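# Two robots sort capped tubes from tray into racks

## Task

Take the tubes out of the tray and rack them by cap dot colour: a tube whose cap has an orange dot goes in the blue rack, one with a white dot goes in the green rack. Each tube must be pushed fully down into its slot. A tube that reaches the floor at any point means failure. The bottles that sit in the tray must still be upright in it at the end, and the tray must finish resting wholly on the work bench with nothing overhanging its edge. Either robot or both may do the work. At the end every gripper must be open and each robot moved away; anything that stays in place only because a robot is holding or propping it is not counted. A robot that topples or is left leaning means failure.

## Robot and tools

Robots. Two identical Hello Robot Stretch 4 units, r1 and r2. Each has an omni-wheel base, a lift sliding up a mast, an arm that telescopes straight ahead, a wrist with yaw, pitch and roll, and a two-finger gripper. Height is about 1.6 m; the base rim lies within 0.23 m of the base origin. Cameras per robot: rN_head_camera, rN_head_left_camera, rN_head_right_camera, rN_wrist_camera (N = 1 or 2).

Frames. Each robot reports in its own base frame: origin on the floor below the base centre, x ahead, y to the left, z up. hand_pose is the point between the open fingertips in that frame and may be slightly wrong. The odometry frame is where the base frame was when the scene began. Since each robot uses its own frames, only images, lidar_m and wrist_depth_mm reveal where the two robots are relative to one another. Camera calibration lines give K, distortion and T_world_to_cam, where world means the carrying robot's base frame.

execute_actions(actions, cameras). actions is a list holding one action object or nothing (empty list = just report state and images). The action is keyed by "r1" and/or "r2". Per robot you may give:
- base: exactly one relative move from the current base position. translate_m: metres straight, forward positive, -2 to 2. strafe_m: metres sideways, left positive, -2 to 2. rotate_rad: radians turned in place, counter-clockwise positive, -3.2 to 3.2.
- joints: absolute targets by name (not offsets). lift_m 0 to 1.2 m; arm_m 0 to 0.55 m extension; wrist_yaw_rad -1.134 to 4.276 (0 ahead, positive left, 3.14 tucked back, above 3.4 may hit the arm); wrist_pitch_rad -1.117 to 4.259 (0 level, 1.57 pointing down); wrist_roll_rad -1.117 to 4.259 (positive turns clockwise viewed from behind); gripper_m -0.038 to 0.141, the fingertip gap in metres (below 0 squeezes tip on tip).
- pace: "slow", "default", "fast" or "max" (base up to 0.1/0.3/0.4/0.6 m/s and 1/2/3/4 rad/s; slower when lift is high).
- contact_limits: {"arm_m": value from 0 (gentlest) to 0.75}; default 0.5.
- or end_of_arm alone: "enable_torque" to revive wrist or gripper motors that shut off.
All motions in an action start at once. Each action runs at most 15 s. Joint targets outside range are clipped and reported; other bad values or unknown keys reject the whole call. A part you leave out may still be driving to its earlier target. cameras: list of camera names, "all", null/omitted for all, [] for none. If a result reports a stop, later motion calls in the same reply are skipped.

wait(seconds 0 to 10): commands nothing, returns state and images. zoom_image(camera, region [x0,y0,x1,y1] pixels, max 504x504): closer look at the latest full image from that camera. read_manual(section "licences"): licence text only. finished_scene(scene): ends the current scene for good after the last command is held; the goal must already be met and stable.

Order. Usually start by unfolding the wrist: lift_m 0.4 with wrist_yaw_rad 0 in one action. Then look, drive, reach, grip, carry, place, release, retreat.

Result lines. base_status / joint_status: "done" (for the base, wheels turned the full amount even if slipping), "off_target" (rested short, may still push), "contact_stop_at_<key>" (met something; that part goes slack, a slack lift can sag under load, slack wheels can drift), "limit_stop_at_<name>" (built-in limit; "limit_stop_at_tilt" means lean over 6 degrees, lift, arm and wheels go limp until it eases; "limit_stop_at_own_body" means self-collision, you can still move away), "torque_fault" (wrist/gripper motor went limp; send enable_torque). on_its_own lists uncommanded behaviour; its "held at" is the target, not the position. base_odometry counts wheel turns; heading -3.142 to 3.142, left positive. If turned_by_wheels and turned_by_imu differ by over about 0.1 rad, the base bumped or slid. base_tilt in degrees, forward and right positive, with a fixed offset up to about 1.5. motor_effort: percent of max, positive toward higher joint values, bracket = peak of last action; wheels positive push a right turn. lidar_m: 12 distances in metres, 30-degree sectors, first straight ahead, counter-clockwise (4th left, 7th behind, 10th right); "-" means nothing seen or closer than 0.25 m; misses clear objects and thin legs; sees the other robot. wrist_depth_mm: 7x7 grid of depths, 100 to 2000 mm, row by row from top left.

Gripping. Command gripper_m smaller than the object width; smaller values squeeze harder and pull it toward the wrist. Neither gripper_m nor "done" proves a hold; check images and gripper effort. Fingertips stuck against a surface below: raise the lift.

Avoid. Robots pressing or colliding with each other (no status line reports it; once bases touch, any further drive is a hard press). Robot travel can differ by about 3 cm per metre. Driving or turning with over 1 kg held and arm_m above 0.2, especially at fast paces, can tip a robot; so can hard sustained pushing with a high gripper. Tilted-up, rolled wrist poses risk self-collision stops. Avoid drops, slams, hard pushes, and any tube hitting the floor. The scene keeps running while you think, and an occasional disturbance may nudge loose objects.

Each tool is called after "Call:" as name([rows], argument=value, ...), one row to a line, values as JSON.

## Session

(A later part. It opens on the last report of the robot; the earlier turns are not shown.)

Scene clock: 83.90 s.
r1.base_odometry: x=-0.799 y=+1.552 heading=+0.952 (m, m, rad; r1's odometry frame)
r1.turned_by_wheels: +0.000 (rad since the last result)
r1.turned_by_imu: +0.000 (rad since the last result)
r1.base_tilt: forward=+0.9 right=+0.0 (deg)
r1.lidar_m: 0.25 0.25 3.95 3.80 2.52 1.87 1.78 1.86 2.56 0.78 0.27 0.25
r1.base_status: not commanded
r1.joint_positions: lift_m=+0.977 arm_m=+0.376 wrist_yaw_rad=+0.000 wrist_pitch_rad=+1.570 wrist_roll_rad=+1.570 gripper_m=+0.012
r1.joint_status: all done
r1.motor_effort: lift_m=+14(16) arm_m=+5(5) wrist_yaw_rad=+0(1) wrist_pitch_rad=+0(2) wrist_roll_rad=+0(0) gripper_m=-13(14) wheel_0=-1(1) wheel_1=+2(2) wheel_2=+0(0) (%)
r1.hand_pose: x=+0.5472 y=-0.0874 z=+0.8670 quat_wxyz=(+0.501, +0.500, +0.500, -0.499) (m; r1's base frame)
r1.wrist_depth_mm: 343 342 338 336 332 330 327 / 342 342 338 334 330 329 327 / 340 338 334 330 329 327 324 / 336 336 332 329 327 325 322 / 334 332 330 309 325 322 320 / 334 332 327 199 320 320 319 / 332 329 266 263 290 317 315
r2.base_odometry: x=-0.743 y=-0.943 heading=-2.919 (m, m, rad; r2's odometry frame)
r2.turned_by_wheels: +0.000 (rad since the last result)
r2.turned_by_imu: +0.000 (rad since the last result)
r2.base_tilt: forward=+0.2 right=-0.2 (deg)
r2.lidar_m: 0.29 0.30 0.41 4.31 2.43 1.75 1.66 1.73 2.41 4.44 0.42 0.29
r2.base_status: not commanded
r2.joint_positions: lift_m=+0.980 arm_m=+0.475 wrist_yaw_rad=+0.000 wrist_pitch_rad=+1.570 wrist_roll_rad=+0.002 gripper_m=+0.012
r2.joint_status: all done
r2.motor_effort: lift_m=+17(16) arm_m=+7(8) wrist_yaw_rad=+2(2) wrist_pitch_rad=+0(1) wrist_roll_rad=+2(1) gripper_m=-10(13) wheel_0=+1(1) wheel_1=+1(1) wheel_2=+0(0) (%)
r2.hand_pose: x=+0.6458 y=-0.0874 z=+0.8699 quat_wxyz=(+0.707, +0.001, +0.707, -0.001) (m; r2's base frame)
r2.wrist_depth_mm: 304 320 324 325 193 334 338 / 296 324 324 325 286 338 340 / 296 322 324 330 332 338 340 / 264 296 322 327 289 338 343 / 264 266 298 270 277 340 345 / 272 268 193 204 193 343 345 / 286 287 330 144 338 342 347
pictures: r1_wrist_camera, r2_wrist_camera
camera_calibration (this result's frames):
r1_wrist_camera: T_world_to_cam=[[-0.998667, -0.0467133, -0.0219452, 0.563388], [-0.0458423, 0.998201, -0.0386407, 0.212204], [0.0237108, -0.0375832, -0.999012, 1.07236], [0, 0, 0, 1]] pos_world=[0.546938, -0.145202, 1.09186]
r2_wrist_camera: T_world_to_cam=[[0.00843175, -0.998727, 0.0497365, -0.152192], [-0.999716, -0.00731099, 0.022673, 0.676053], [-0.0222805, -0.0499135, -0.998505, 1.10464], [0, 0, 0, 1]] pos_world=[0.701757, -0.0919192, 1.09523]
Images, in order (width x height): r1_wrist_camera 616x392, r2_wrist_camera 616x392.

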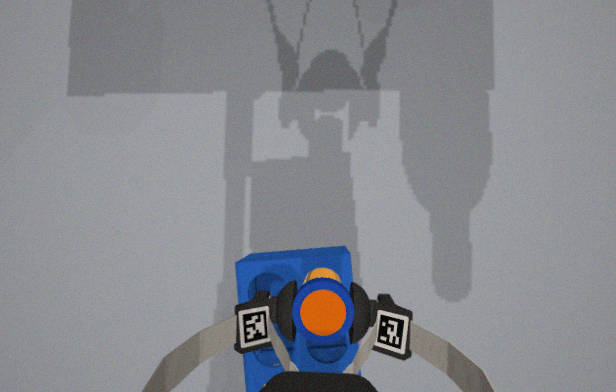

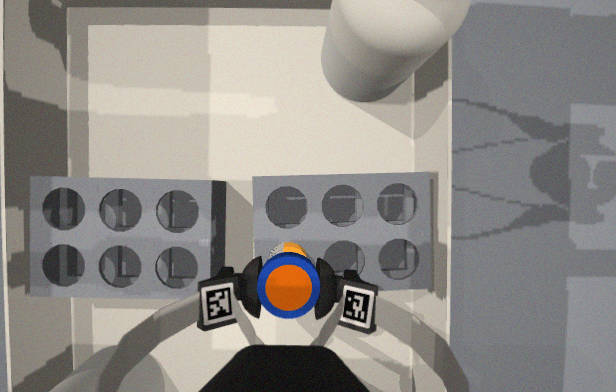

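Call:
execute_actions([
  {"r1": {"joints": {"gripper_m": 0.055}}, "r2": {"joints": {"lift_m": 1.08}}},
], cameras=["r1_wrist_camera", "r2_wrist_camera"])

Call:
zoom_image(camera="r2_wrist_camera", region=[200, 160, 420, 340])

Scene clock: 85.83 s.
r1.base_odometry: x=-0.799 y=+1.552 heading=+0.952 (m, m, rad; r1's odometry frame)
r1.turned_by_wheels: +0.000 (rad since the last result)
r1.turned_by_imu: +0.000 (rad since the last result)
r1.base_tilt: forward=+1.1 right=+0.0 (deg)
r1.lidar_m: 0.25 0.25 3.99 3.81 2.54 1.81 1.80 1.87 2.57 0.75 0.27 0.25
r1.base_status: not commanded
r1.joint_positions: lift_m=+0.977 arm_m=+0.376 wrist_yaw_rad=+0.000 wrist_pitch_rad=+1.570 wrist_roll_rad=+1.570 gripper_m=+0.055
r1.joint_status: all done
r1.motor_effort: lift_m=+14(14) arm_m=+5(5) wrist_yaw_rad=+0(1) wrist_pitch_rad=+1(0) wrist_roll_rad=+0(0) gripper_m=-2(12) wheel_0=-1(1) wheel_1=+2(2) wheel_2=+0(0) (%)
r1.hand_pose: x=+0.5472 y=-0.0874 z=+0.8670 quat_wxyz=(+0.501, +0.500, +0.500, -0.499) (m; r1's base frame)
r1.wrist_depth_mm: 343 342 338 338 334 330 329 / 342 340 338 334 330 329 325 / 340 338 334 332 329 325 324 / 338 334 332 329 325 324 322 / 336 334 330 309 325 322 320 / 334 332 329 206 322 320 319 / 330 329 266 263 319 317 317
r2.base_odometry: x=-0.743 y=-0.943 heading=-2.919 (m, m, rad; r2's odometry frame)
r2.turned_by_wheels: +0.000 (rad since the last result)
r2.turned_by_imu: +0.000 (rad since the last result)
r2.base_tilt: forward=+0.2 right=-0.2 (deg)
r2.lidar_m: 0.29 0.30 0.41 4.29 2.42 1.75 1.67 1.75 2.37 4.43 0.44 0.32
r2.base_status: not commanded
r2.joint_positions: lift_m=+1.080 arm_m=+0.475 wrist_yaw_rad=+0.000 wrist_pitch_rad=+1.570 wrist_roll_rad=+0.002 gripper_m=+0.012
r2.joint_status: all done
r2.motor_effort: lift_m=+22(24) arm_m=+8(7) wrist_yaw_rad=+0(0) wrist_pitch_rad=-1(0) wrist_roll_rad=+0(1) gripper_m=-13(14) wheel_0=+1(1) wheel_1=+1(1) wheel_2=+0(0) (%)
r2.hand_pose: x=+0.6458 y=-0.0874 z=+0.9695 quat_wxyz=(+0.707, +0.001, +0.707, -0.001) (m; r2's base frame)
r2.wrist_depth_mm: 415 418 421 424 287 436 439 / 413 418 424 424 342 436 442 / 415 418 424 427 430 436 439 / 421 364 421 373 430 442 445 / 421 366 368 373 433 442 449 / 424 387 193 204 193 445 449 / 421 296 430 144 436 445 452
pictures: r1_wrist_camera, r2_wrist_camera
camera_calibration (this result's frames):
r1_wrist_camera: T_world_to_cam=[[-0.998667, -0.0467133, -0.0219453, 0.563388], [-0.0458424, 0.998201, -0.0386407, 0.212204], [0.0237109, -0.0375832, -0.999012, 1.07236], [0, 0, 0, 1]] pos_world=[0.546939, -0.145202, 1.09186]
r2_wrist_camera: T_world_to_cam=[[0.00843146, -0.998727, 0.0497365, -0.157143], [-0.999716, -0.0073107, 0.022673, 0.673798], [-0.0222805, -0.0499135, -0.998505, 1.20404], [0, 0, 0, 1]] pos_world=[0.701759, -0.0919192, 1.19478]
Images, in order (width x height): r1_wrist_camera 616x392, r2_wrist_camera 616x392.

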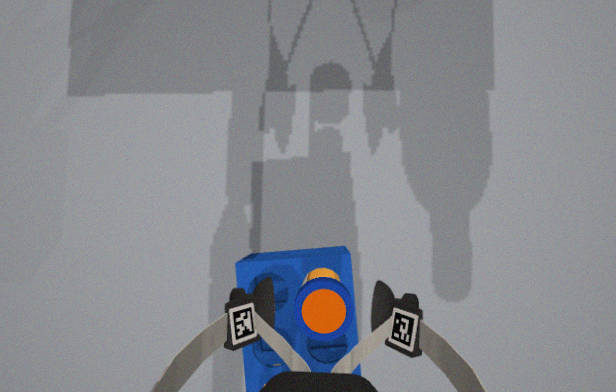

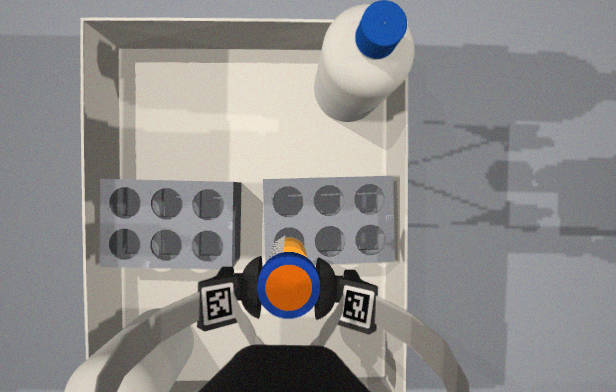

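Region (200, 160, 420, 340) of r2_wrist_camera's 616x392 image, scaled by 2.291; it fills the top 412 rows of this view, and the rest is white.

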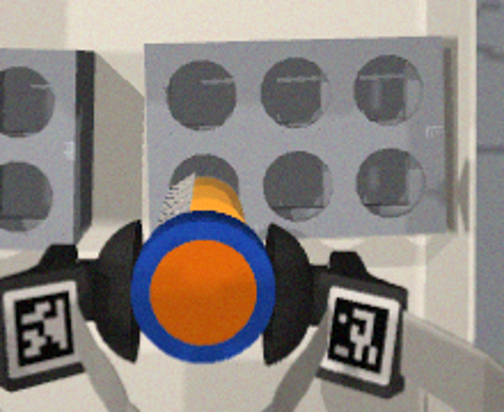

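Call:
execute_actions([
  {"r1": {"joints": {"lift_m": 1.08}}, "r2": {"base": {"strafe_m": -0.18}, "joints": {"arm_m": 0.50}}},
], cameras=["r1_wrist_camera", "r2_wrist_camera"])

Call:
execute_actions([
  {"r1": {"base": {"translate_m": -0.4}, "joints": {"arm_m": 0.005}, "pace": "max"}, "r2": {"base": {"strafe_m": -0.245}}},
], cameras=["r1_head_camera", "r2_wrist_camera"])

Call:
zoom_image(camera="r2_wrist_camera", region=[200, 150, 430, 340])

Scene clock: 89.77 s.
r1.base_odometry: x=-0.799 y=+1.552 heading=+0.952 (m, m, rad; r1's odometry frame)
r1.turned_by_wheels: +0.000 (rad since the last result)
r1.turned_by_imu: -0.001 (rad since the last result)
r1.base_tilt: forward=+1.0 right=-0.1 (deg)
r1.lidar_m: 0.25 0.25 3.98 3.78 2.55 1.85 1.79 1.88 2.62 0.79 0.27 0.25
r1.base_status: not commanded
r1.joint_positions: lift_m=+1.080 arm_m=+0.376 wrist_yaw_rad=+0.000 wrist_pitch_rad=+1.570 wrist_roll_rad=+1.570 gripper_m=+0.055
r1.joint_status: all done
r1.motor_effort: lift_m=+22(25) arm_m=+5(5) wrist_yaw_rad=-2(0) wrist_pitch_rad=-2(1) wrist_roll_rad=+0(1) gripper_m=-3(2) wheel_0=-1(1) wheel_1=+2(2) wheel_2=+0(0) (%)
r1.hand_pose: x=+0.5472 y=-0.0874 z=+0.9694 quat_wxyz=(+0.501, +0.500, +0.500, -0.499) (m; r1's base frame)
r1.wrist_depth_mm: 452 449 445 442 439 436 430 / 449 449 439 436 433 433 430 / 445 442 439 433 433 430 424 / 445 439 436 433 430 427 421 / 439 436 433 421 427 424 418 / 436 433 433 368 424 421 418 / 436 430 427 306 418 418 415
r2.base_odometry: x=-0.783 y=-0.767 heading=-2.919 (m, m, rad; r2's odometry frame)
r2.turned_by_wheels: +0.000 (rad since the last result)
r2.turned_by_imu: +0.001 (rad since the last result)
r2.base_tilt: forward=+0.3 right=-0.2 (deg)
r2.lidar_m: 0.28 0.31 0.42 4.49 2.40 1.75 1.66 1.75 2.39 4.25 0.45 0.31
r2.base_status: done
r2.joint_positions: lift_m=+1.080 arm_m=+0.499 wrist_yaw_rad=+0.000 wrist_pitch_rad=+1.570 wrist_roll_rad=+0.002 gripper_m=+0.012
r2.joint_status: all done
r2.motor_effort: lift_m=+22(22) arm_m=+7(7) wrist_yaw_rad=+0(1) wrist_pitch_rad=+0(1) wrist_roll_rad=+1(1) gripper_m=-11(11) wheel_0=+1(7) wheel_1=+1(8) wheel_2=+1(2) (%)
r2.hand_pose: x=+0.6698 y=-0.0874 z=+0.9695 quat_wxyz=(+0.707, +0.001, +0.707, -0.001) (m; r2's base frame)
r2.wrist_depth_mm: 413 287 427 424 433 433 442 / 410 281 373 427 430 436 442 / 413 421 424 433 433 436 442 / 415 418 427 433 436 439 357 / 379 364 370 433 439 442 418 / 421 421 193 204 193 442 449 / 421 424 430 144 442 445 452
pictures: r1_wrist_camera, r2_wrist_camera
camera_calibration (this result's frames):
r1_wrist_camera: T_world_to_cam=[[-0.998667, -0.0467134, -0.0219452, 0.565637], [-0.0458425, 0.998201, -0.0386407, 0.21616], [0.0237108, -0.0375832, -0.999012, 1.17462], [0, 0, 0, 1]] pos_world=[0.546941, -0.145202, 1.19422]
r2_wrist_camera: T_world_to_cam=[[0.0084823, -0.998726, 0.0497364, -0.15738], [-0.999716, -0.00736155, 0.0226738, 0.697811], [-0.0222788, -0.0499146, -0.998505, 1.20458], [0, 0, 0, 1]] pos_world=[0.725785, -0.0919164, 1.19479]
Images, in order (width x height): r1_wrist_camera 616x392, r2_wrist_camera 616x392.

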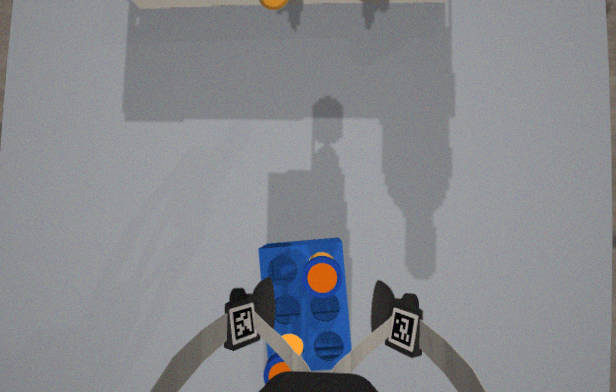

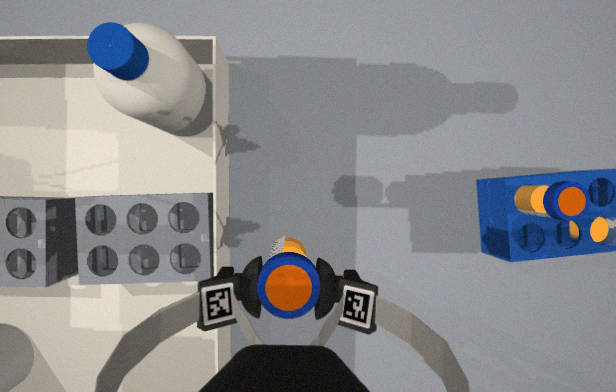

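Scene clock: 92.43 s.
r1.base_odometry: x=-1.031 y=+1.226 heading=+0.951 (m, m, rad; r1's odometry frame)
r1.turned_by_wheels: +0.000 (rad since the last result)
r1.turned_by_imu: -0.002 (rad since the last result)
r1.base_tilt: forward=+1.0 right=-0.1 (deg)
r1.lidar_m: 0.57 0.59 3.94 3.81 1.99 1.44 1.39 1.43 2.00 4.92 0.86 0.59
r1.base_status: done
r1.joint_positions: lift_m=+1.080 arm_m=+0.006 wrist_yaw_rad=+0.000 wrist_pitch_rad=+1.570 wrist_roll_rad=+1.570 gripper_m=+0.055
r1.joint_status: all done
r1.motor_effort: lift_m=+21(21) arm_m=-5(4) wrist_yaw_rad=-1(1) wrist_pitch_rad=+0(1) wrist_roll_rad=-1(1) gripper_m=-3(3) wheel_0=-2(7) wheel_1=-3(7) wheel_2=-2(6) (%)
r1.hand_pose: x=+0.1769 y=-0.0874 z=+0.9694 quat_wxyz=(+0.500, +0.500, +0.500, -0.500) (m; r1's base frame)
r1.wrist_depth_mm: 1255 1255 1255 1229 1205 1205 1205 / 1255 1229 1229 1229 1205 1205 1205 / 1229 1229 1205 1229 1229 1205 1160 / 1229 1229 1229 1205 1205 1182 1182 / 1229 1205 1205 1060 976 683 379 / 1229 1205 1205 1182 960 1182 1160 / 715 1182 1205 1182 1182 1160 1138
r2.base_odometry: x=-0.837 y=-0.528 heading=-2.919 (m, m, rad; r2's odometry frame)
r2.turned_by_wheels: +0.000 (rad since the last result)
r2.turned_by_imu: +0.001 (rad since the last result)
r2.base_tilt: forward=+0.3 right=-0.2 (deg)
r2.lidar_m: 0.30 0.31 0.42 1.12 2.37 1.73 1.67 1.77 2.37 4.01 0.46 0.32
r2.base_status: done
r2.joint_positions: lift_m=+1.080 arm_m=+0.499 wrist_yaw_rad=+0.000 wrist_pitch_rad=+1.570 wrist_roll_rad=+0.002 gripper_m=+0.012
r2.joint_status: not commanded
r2.motor_effort: lift_m=+22(22) arm_m=+7(7) wrist_yaw_rad=+1(1) wrist_pitch_rad=-1(0) wrist_roll_rad=+1(1) gripper_m=-15(14) wheel_0=-1(9) wheel_1=+1(6) wheel_2=+1(0) (%)
r2.hand_pose: x=+0.6698 y=-0.0874 z=+0.9695 quat_wxyz=(+0.707, +0.001, +0.707, -0.001) (m; r2's base frame)
r2.wrist_depth_mm: 418 421 421 427 430 436 1205 / 418 421 424 427 433 439 1229 / 421 424 424 433 433 439 1229 / 418 424 430 373 439 439 1205 / 421 427 430 370 439 442 1229 / 421 424 193 204 193 445 1229 / 424 430 433 144 442 445 1229
pictures: r1_head_camera, r2_wrist_camera
camera_calibration (this result's frames):
r2_wrist_camera: T_world_to_cam=[[0.00848242, -0.998726, 0.0497364, -0.15738], [-0.999716, -0.00736167, 0.0226738, 0.697816], [-0.0222788, -0.0499146, -0.998505, 1.20458], [0, 0, 0, 1]] pos_world=[0.72579, -0.0919164, 1.19479]
Images, in order (width x height): r1_head_camera 420x560, r2_wrist_camera 616x392.

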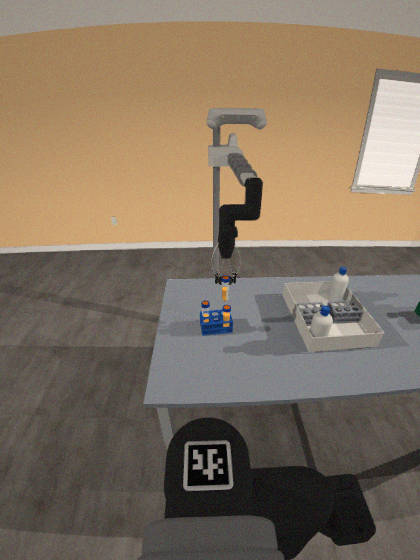

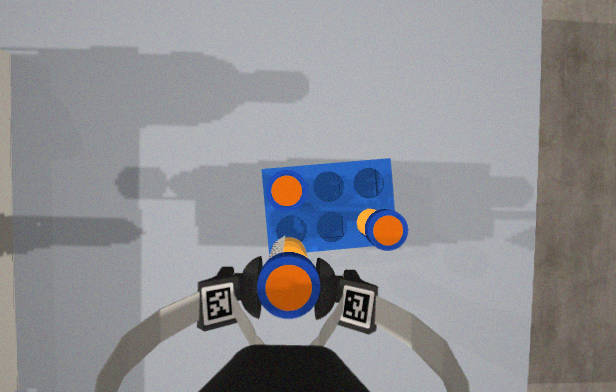

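Region (200, 150, 430, 340) of r2_wrist_camera's 616x392 image, scaled by 2.191; it fills the top 416 rows of this view, and the rest is white.

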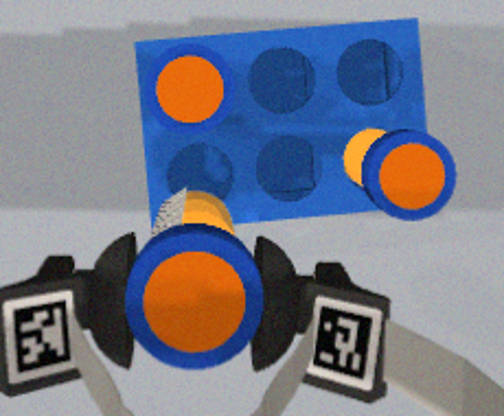

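Call:
execute_actions([
  {"r2": {"base": {"strafe_m": -0.0023}, "joints": {"arm_m": 0.511, "lift_m": 1.04}}},
], cameras=["r2_wrist_camera"])

Call:
zoom_image(camera="r2_wrist_camera", region=[200, 150, 430, 340])

Scene clock: 95.60 s.
r1.base_odometry: x=-1.031 y=+1.226 heading=+0.951 (m, m, rad; r1's odometry frame)
r1.turned_by_wheels: +0.000 (rad since the last result)
r1.turned_by_imu: +0.000 (rad since the last result)
r1.base_tilt: forward=+0.9 right=-0.1 (deg)
r1.lidar_m: 0.58 0.58 3.97 3.82 2.01 1.45 1.39 1.46 1.99 4.93 0.87 0.60
r1.base_status: not commanded
r1.joint_positions: lift_m=+1.080 arm_m=+0.006 wrist_yaw_rad=+0.000 wrist_pitch_rad=+1.570 wrist_roll_rad=+1.570 gripper_m=+0.055
r1.joint_status: not commanded
r1.motor_effort: lift_m=+21(21) arm_m=-5(5) wrist_yaw_rad=+0(0) wrist_pitch_rad=-1(2) wrist_roll_rad=-1(1) gripper_m=-1(5) wheel_0=-2(2) wheel_1=-3(3) wheel_2=-2(2) (%)
r1.hand_pose: x=+0.1769 y=-0.0874 z=+0.9694 quat_wxyz=(+0.500, +0.500, +0.500, -0.500) (m; r1's base frame)
r1.wrist_depth_mm: 1255 1255 1255 1229 1205 1205 1205 / 1229 1229 1229 1205 1229 1205 1205 / 1255 1229 1229 1229 1182 1182 1182 / 1255 1229 1229 1229 1182 1205 1182 / 1229 1229 1205 1042 976 676 377 / 1229 1205 1205 1182 960 1205 1160 / 715 1205 1182 1160 1182 1160 1160
r2.base_odometry: x=-0.838 y=-0.526 heading=-2.919 (m, m, rad; r2's odometry frame)
r2.turned_by_wheels: +0.000 (rad since the last result)
r2.turned_by_imu: +0.000 (rad since the last result)
r2.base_tilt: forward=+0.2 right=-0.2 (deg)
r2.lidar_m: 0.29 0.31 0.44 1.14 2.36 1.74 1.66 1.74 2.37 4.01 0.46 0.31
r2.base_status: done
r2.joint_positions: lift_m=+1.040 arm_m=+0.510 wrist_yaw_rad=+0.000 wrist_pitch_rad=+1.570 wrist_roll_rad=+0.002 gripper_m=+0.012
r2.joint_status: all done
r2.motor_effort: lift_m=+17(22) arm_m=+7(8) wrist_yaw_rad=+1(1) wrist_pitch_rad=-1(1) wrist_roll_rad=+1(0) gripper_m=-11(11) wheel_0=+0(4) wheel_1=+0(1) wheel_2=+1(1) (%)
r2.hand_pose: x=+0.6808 y=-0.0874 z=+0.9299 quat_wxyz=(+0.707, +0.001, +0.707, -0.001) (m; r2's base frame)
r2.wrist_depth_mm: 377 382 384 389 392 399 397 / 379 382 384 392 394 397 778 / 382 384 389 389 394 397 798 / 382 387 389 332 389 399 1205 / 382 387 389 332 345 402 1205 / 384 384 193 204 193 404 1182 / 387 384 394 144 402 410 1182
pictures: r2_wrist_camera
camera_calibration (this result's frames):
r2_wrist_camera: T_world_to_cam=[[0.00843599, -0.998727, 0.0497364, -0.155474], [-0.999716, -0.00731479, 0.0226819, 0.709681], [-0.0222892, -0.0499136, -0.998505, 1.16533], [0, 0, 0, 1]] pos_world=[0.736765, -0.091919, 1.15522]
Images, in order (width x height): r2_wrist_camera 616x392.

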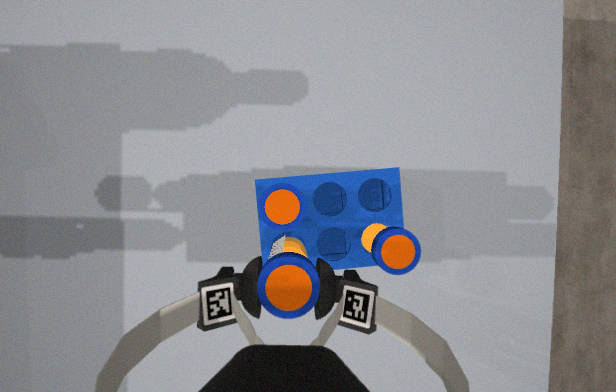

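Region (200, 150, 430, 340) of r2_wrist_camera's 616x392 image, scaled by 2.191; it fills the top 416 rows of this view, and the rest is white.

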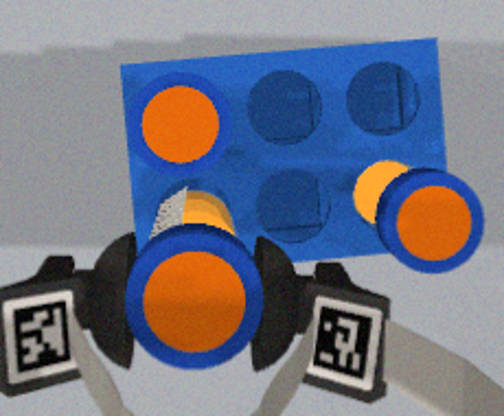

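Call:
execute_actions([
  {"r2": {"joints": {"lift_m": 0.976}}},
], cameras=["r2_wrist_camera"])

Scene clock: 103.10 s.
r1.base_odometry: x=-1.031 y=+1.226 heading=+0.951 (m, m, rad; r1's odometry frame)
r1.turned_by_wheels: +0.000 (rad since the last result)
r1.turned_by_imu: -0.001 (rad since the last result)
r1.base_tilt: forward=+1.0 right=+0.0 (deg)
r1.lidar_m: 0.55 0.60 3.96 3.82 2.02 1.45 1.37 1.47 2.03 4.92 0.86 0.62
r1.base_status: not commanded
r1.joint_positions: lift_m=+1.080 arm_m=+0.006 wrist_yaw_rad=+0.000 wrist_pitch_rad=+1.570 wrist_roll_rad=+1.570 gripper_m=+0.055
r1.joint_status: not commanded
r1.motor_effort: lift_m=+21(21) arm_m=-5(5) wrist_yaw_rad=+0(0) wrist_pitch_rad=-1(1) wrist_roll_rad=+0(1) gripper_m=+0(0) wheel_0=-2(2) wheel_1=-3(3) wheel_2=-2(2) (%)
r1.hand_pose: x=+0.1769 y=-0.0874 z=+0.9694 quat_wxyz=(+0.500, +0.500, +0.500, -0.500) (m; r1's base frame)
r1.wrist_depth_mm: 1255 1229 1255 1229 1205 1205 1182 / 1281 1255 1229 1229 1205 1182 1182 / 1255 1229 1229 1205 1205 1205 1182 / 1229 1229 1229 1205 1205 1205 1182 / 1229 1205 1205 1060 976 683 379 / 1229 1205 1205 1182 960 1160 1160 / 715 1205 1182 1182 1160 1160 1160
r2.base_odometry: x=-0.838 y=-0.526 heading=-2.919 (m, m, rad; r2's odometry frame)
r2.turned_by_wheels: +0.000 (rad since the last result)
r2.turned_by_imu: +0.000 (rad since the last result)
r2.base_tilt: forward=+0.2 right=-0.2 (deg)
r2.lidar_m: 0.29 0.31 0.43 1.13 2.42 1.75 1.66 1.75 2.35 4.01 0.44 0.31
r2.base_status: not commanded
r2.joint_positions: lift_m=+0.976 arm_m=+0.510 wrist_yaw_rad=+0.000 wrist_pitch_rad=+1.570 wrist_roll_rad=+0.002 gripper_m=+0.012
r2.joint_status: all done
r2.motor_effort: lift_m=+17(14) arm_m=+7(7) wrist_yaw_rad=+0(2) wrist_pitch_rad=-1(0) wrist_roll_rad=+1(1) gripper_m=-11(11) wheel_0=-1(1) wheel_1=+0(0) wheel_2=+1(1) (%)
r2.hand_pose: x=+0.6808 y=-0.0874 z=+0.8659 quat_wxyz=(+0.707, +0.001, +0.707, -0.001) (m; r2's base frame)
r2.wrist_depth_mm: 315 320 320 324 329 330 336 / 317 320 324 327 330 332 336 / 319 322 324 327 330 334 336 / 319 325 325 268 273 338 338 / 320 322 325 225 272 336 340 / 324 325 193 204 193 338 342 / 324 327 329 145 338 340 342
pictures: r2_wrist_camera
camera_calibration (this result's frames):
r2_wrist_camera: T_world_to_cam=[[0.00843566, -0.998727, 0.0497364, -0.152291], [-0.999716, -0.00731445, 0.022682, 0.711135], [-0.0222894, -0.0499136, -0.998505, 1.10143], [0, 0, 0, 1]] pos_world=[0.736768, -0.091919, 1.09123]
Images, in order (width x height): r2_wrist_camera 616x392.

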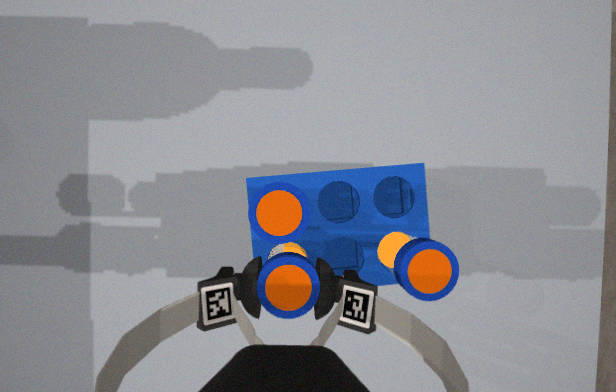

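Call:
execute_actions([
  {"r2": {"joints": {"gripper_m": 0.05}}},
], cameras=["r2_wrist_camera"])

Call:
execute_actions([
  {"r2": {"joints": {"lift_m": 1.05}, "pace": "fast"}},
], cameras=["r2_wrist_camera"])

Call:
execute_actions([
  {"r2": {"base": {"translate_m": -0.3}, "joints": {"arm_m": 0.005}, "pace": "max"}},
], cameras=["r1_head_camera", "r2_head_camera"])

Scene clock: 105.13 s.
r1.base_odometry: x=-1.031 y=+1.226 heading=+0.951 (m, m, rad; r1's odometry frame)
r1.turned_by_wheels: +0.000 (rad since the last result)
r1.turned_by_imu: +0.000 (rad since the last result)
r1.base_tilt: forward=+0.9 right=-0.1 (deg)
r1.lidar_m: 0.58 0.62 3.96 3.80 1.98 1.45 1.38 1.44 1.98 4.91 0.88 0.60
r1.base_status: not commanded
r1.joint_positions: lift_m=+1.080 arm_m=+0.006 wrist_yaw_rad=+0.000 wrist_pitch_rad=+1.570 wrist_roll_rad=+1.570 gripper_m=+0.055
r1.joint_status: not commanded
r1.motor_effort: lift_m=+21(21) arm_m=-5(5) wrist_yaw_rad=+1(1) wrist_pitch_rad=-1(1) wrist_roll_rad=-1(1) gripper_m=-3(1) wheel_0=-2(2) wheel_1=-3(3) wheel_2=-2(2) (%)
r1.hand_pose: x=+0.1769 y=-0.0874 z=+0.9694 quat_wxyz=(+0.500, +0.500, +0.500, -0.500) (m; r1's base frame)
r1.wrist_depth_mm: 1281 1281 1229 1229 1229 1205 1205 / 1255 1255 1229 1229 1205 1205 1182 / 1255 1255 1205 1229 1205 1182 1182 / 1229 1229 1205 1205 1182 1205 1182 / 1205 1229 1182 1042 991 683 379 / 1205 1205 1205 1205 960 1182 1160 / 715 1205 1205 1182 1182 1160 1182
r2.base_odometry: x=-0.838 y=-0.526 heading=-2.919 (m, m, rad; r2's odometry frame)
r2.turned_by_wheels: +0.000 (rad since the last result)
r2.turned_by_imu: +0.000 (rad since the last result)
r2.base_tilt: forward=+0.2 right=-0.2 (deg)
r2.lidar_m: 0.30 0.29 0.42 1.15 2.39 1.74 1.66 1.73 2.38 4.01 0.43 0.32
r2.base_status: not commanded
r2.joint_positions: lift_m=+0.976 arm_m=+0.510 wrist_yaw_rad=+0.000 wrist_pitch_rad=+1.570 wrist_roll_rad=+0.002 gripper_m=+0.050
r2.joint_status: all done
r2.motor_effort: lift_m=+17(16) arm_m=+7(7) wrist_yaw_rad=+1(1) wrist_pitch_rad=-1(1) wrist_roll_rad=+1(2) gripper_m=-1(9) wheel_0=-1(1) wheel_1=+0(0) wheel_2=+1(1) (%)
r2.hand_pose: x=+0.6808 y=-0.0874 z=+0.8659 quat_wxyz=(+0.707, +0.001, +0.707, -0.001) (m; r2's base frame)
r2.wrist_depth_mm: 315 320 320 324 327 332 332 / 317 320 324 325 330 332 336 / 319 324 324 329 329 334 338 / 320 324 325 268 273 334 340 / 320 324 327 254 271 336 340 / 322 325 198 217 200 338 340 / 325 325 329 138 336 342 342
pictures: r2_wrist_camera
camera_calibration (this result's frames):
r2_wrist_camera: T_world_to_cam=[[0.00843594, -0.998727, 0.0497364, -0.152291], [-0.999716, -0.00731474, 0.0226819, 0.711137], [-0.0222892, -0.0499136, -0.998505, 1.10143], [0, 0, 0, 1]] pos_world=[0.73677, -0.091919, 1.09123]
Images, in order (width x height): r2_wrist_camera 616x392.

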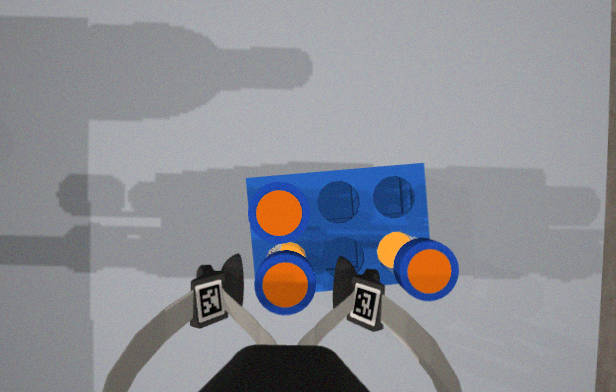

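Scene clock: 106.20 s.
r1.base_odometry: x=-1.031 y=+1.226 heading=+0.951 (m, m, rad; r1's odometry frame)
r1.turned_by_wheels: +0.000 (rad since the last result)
r1.turned_by_imu: +0.000 (rad since the last result)
r1.base_tilt: forward=+0.9 right=-0.1 (deg)
r1.lidar_m: 0.58 0.63 4.00 3.82 1.98 1.43 1.39 1.46 2.00 4.92 0.87 0.62
r1.base_status: not commanded
r1.joint_positions: lift_m=+1.080 arm_m=+0.006 wrist_yaw_rad=+0.000 wrist_pitch_rad=+1.570 wrist_roll_rad=+1.570 gripper_m=+0.055
r1.joint_status: not commanded
r1.motor_effort: lift_m=+21(21) arm_m=-5(5) wrist_yaw_rad=+1(1) wrist_pitch_rad=-1(3) wrist_roll_rad=-1(1) gripper_m=-2(3) wheel_0=-2(2) wheel_1=-3(3) wheel_2=-2(2) (%)
r1.hand_pose: x=+0.1769 y=-0.0874 z=+0.9694 quat_wxyz=(+0.500, +0.500, +0.500, -0.500) (m; r1's base frame)
r1.wrist_depth_mm: 1281 1255 1255 1229 1229 1205 1182 / 1255 1255 1255 1229 1205 1229 1182 / 1255 1229 1229 1205 1205 1182 1182 / 1229 1229 1182 1205 1205 1182 1182 / 1229 1229 1182 1042 976 683 377 / 1229 1205 1205 1182 960 1182 1160 / 715 1205 1205 1182 1160 1160 1160
r2.base_odometry: x=-0.838 y=-0.526 heading=-2.919 (m, m, rad; r2's odometry frame)
r2.turned_by_wheels: +0.000 (rad since the last result)
r2.turned_by_imu: +0.000 (rad since the last result)
r2.base_tilt: forward=+0.3 right=-0.2 (deg)
r2.lidar_m: 0.29 0.30 0.43 1.12 2.38 1.74 1.66 1.75 2.39 4.01 0.46 0.32
r2.base_status: not commanded
r2.joint_positions: lift_m=+1.050 arm_m=+0.510 wrist_yaw_rad=+0.000 wrist_pitch_rad=+1.570 wrist_roll_rad=+0.002 gripper_m=+0.050
r2.joint_status: all done
r2.motor_effort: lift_m=+21(18) arm_m=+7(7) wrist_yaw_rad=+0(2) wrist_pitch_rad=-1(1) wrist_roll_rad=+1(1) gripper_m=-2(2) wheel_0=-1(1) wheel_1=+0(0) wheel_2=+1(1) (%)
r2.hand_pose: x=+0.6808 y=-0.0874 z=+0.9395 quat_wxyz=(+0.707, +0.001, +0.707, -0.001) (m; r2's base frame)
r2.wrist_depth_mm: 387 389 394 397 399 404 1182 / 384 389 397 402 404 407 1182 / 392 392 397 402 402 410 1160 / 392 394 397 343 399 407 1205 / 392 394 399 343 345 413 1182 / 394 399 198 402 201 413 1205 / 394 397 402 138 413 413 1182
pictures: r2_wrist_camera
camera_calibration (this result's frames):
r2_wrist_camera: T_world_to_cam=[[0.00843569, -0.998727, 0.0497364, -0.155951], [-0.999716, -0.00731449, 0.022682, 0.709471], [-0.0222894, -0.0499136, -0.998505, 1.1749], [0, 0, 0, 1]] pos_world=[0.736773, -0.091919, 1.16481]
Images, in order (width x height): r2_wrist_camera 616x392.

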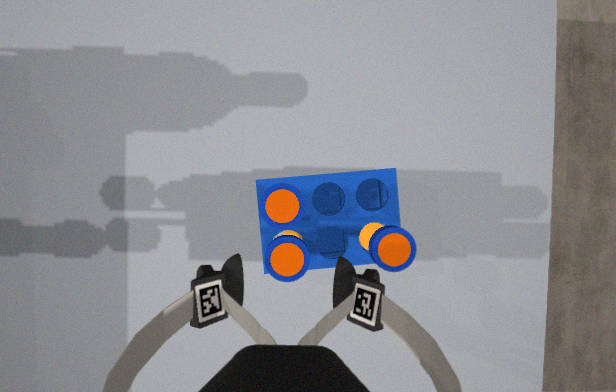

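Scene clock: 108.53 s.
r1.base_odometry: x=-1.031 y=+1.226 heading=+0.951 (m, m, rad; r1's odometry frame)
r1.turned_by_wheels: +0.000 (rad since the last result)
r1.turned_by_imu: +0.000 (rad since the last result)
r1.base_tilt: forward=+1.0 right=-0.1 (deg)
r1.lidar_m: 0.57 0.60 3.98 3.81 2.02 1.45 1.37 1.46 2.02 4.93 0.87 0.60
r1.base_status: not commanded
r1.joint_positions: lift_m=+1.080 arm_m=+0.006 wrist_yaw_rad=+0.000 wrist_pitch_rad=+1.570 wrist_roll_rad=+1.570 gripper_m=+0.055
r1.joint_status: not commanded
r1.motor_effort: lift_m=+21(21) arm_m=-5(5) wrist_yaw_rad=+1(0) wrist_pitch_rad=-1(0) wrist_roll_rad=-1(1) gripper_m=-2(1) wheel_0=-2(2) wheel_1=-3(3) wheel_2=-2(2) (%)
r1.hand_pose: x=+0.1769 y=-0.0874 z=+0.9694 quat_wxyz=(+0.500, +0.500, +0.500, -0.500) (m; r1's base frame)
r1.wrist_depth_mm: 1255 1255 1255 1229 1205 1229 1205 / 1255 1255 1229 1229 1205 1205 1182 / 1255 1255 1229 1229 1205 1182 1182 / 1255 1229 1205 1205 1182 1182 1182 / 1229 1255 1205 1060 976 683 379 / 1205 1205 1182 1182 960 1160 1182 / 715 1205 1182 1182 1160 1160 1160
r2.base_odometry: x=-0.545 y=-0.460 heading=-2.919 (m, m, rad; r2's odometry frame)
r2.turned_by_wheels: +0.000 (rad since the last result)
r2.turned_by_imu: +0.002 (rad since the last result)
r2.base_tilt: forward=+0.2 right=-0.2 (deg)
r2.lidar_m: 0.59 0.61 0.87 4.72 1.96 1.43 1.36 1.43 1.96 4.01 4.16 0.62
r2.base_status: done
r2.joint_positions: lift_m=+1.050 arm_m=+0.006 wrist_yaw_rad=+0.000 wrist_pitch_rad=+1.570 wrist_roll_rad=+0.002 gripper_m=+0.050
r2.joint_status: all done
r2.motor_effort: lift_m=+22(22) arm_m=-7(9) wrist_yaw_rad=+2(2) wrist_pitch_rad=-1(2) wrist_roll_rad=+1(0) gripper_m=-4(5) wheel_0=+0(6) wheel_1=+0(3) wheel_2=+0(11) (%)
r2.hand_pose: x=+0.1773 y=-0.0874 z=+0.9395 quat_wxyz=(+0.707, +0.001, +0.707, -0.001) (m; r2's base frame)
r2.wrist_depth_mm: 1118 991 1118 1138 1160 1160 1182 / 1138 1138 1118 1160 1160 1138 1205 / 1138 1118 1160 1138 1160 1205 1182 / 1118 1118 1160 1182 1160 1182 1205 / 1118 1160 931 946 1182 1182 1205 / 1138 1160 198 946 201 1182 1205 / 1160 1118 1138 138 1182 1205 1205
pictures: r1_head_camera, r2_head_camera
Images, in order (width x height): r1_head_camera 420x560, r2_head_camera 420x560.

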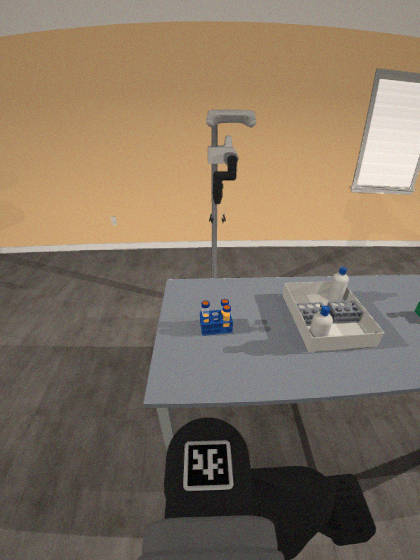

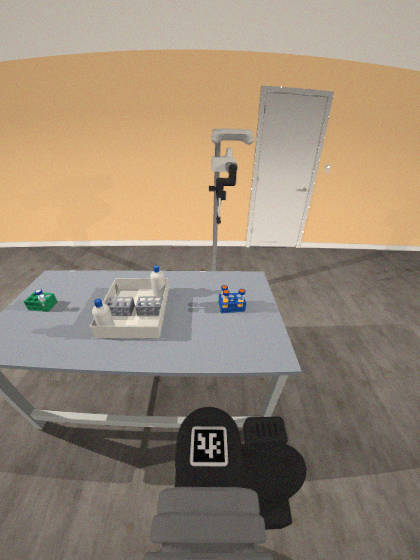

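Call:
zoom_image(camera="r2_head_camera", region=[10, 255, 270, 345])

Call:
zoom_image(camera="r1_head_camera", region=[180, 285, 250, 345])

Region (10, 255, 270, 345) of r2_head_camera's 420x560 image, scaled by 1.938, with more detail than that image has; it fills the top 174 rows of this view, and the rest is white.

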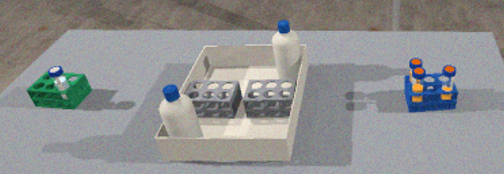

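Region (180, 285, 250, 345) of r1_head_camera's 420x560 image, scaled by 7.200, with more detail than that image has; it fills the top 432 rows of this view, and the rest is white.

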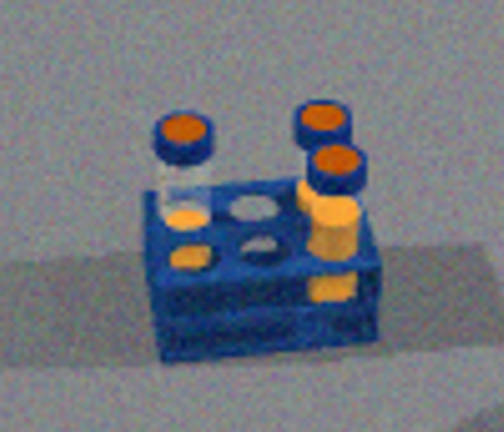

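The three orange tubes are seated in the blue rack and the white tube is in the green rack. The bottles are upright, the tray hasn't moved, and both robots are clear, so I'm ending scene 2.

Call:
finished_scene(scene=2)

The scene is finished: the task was done.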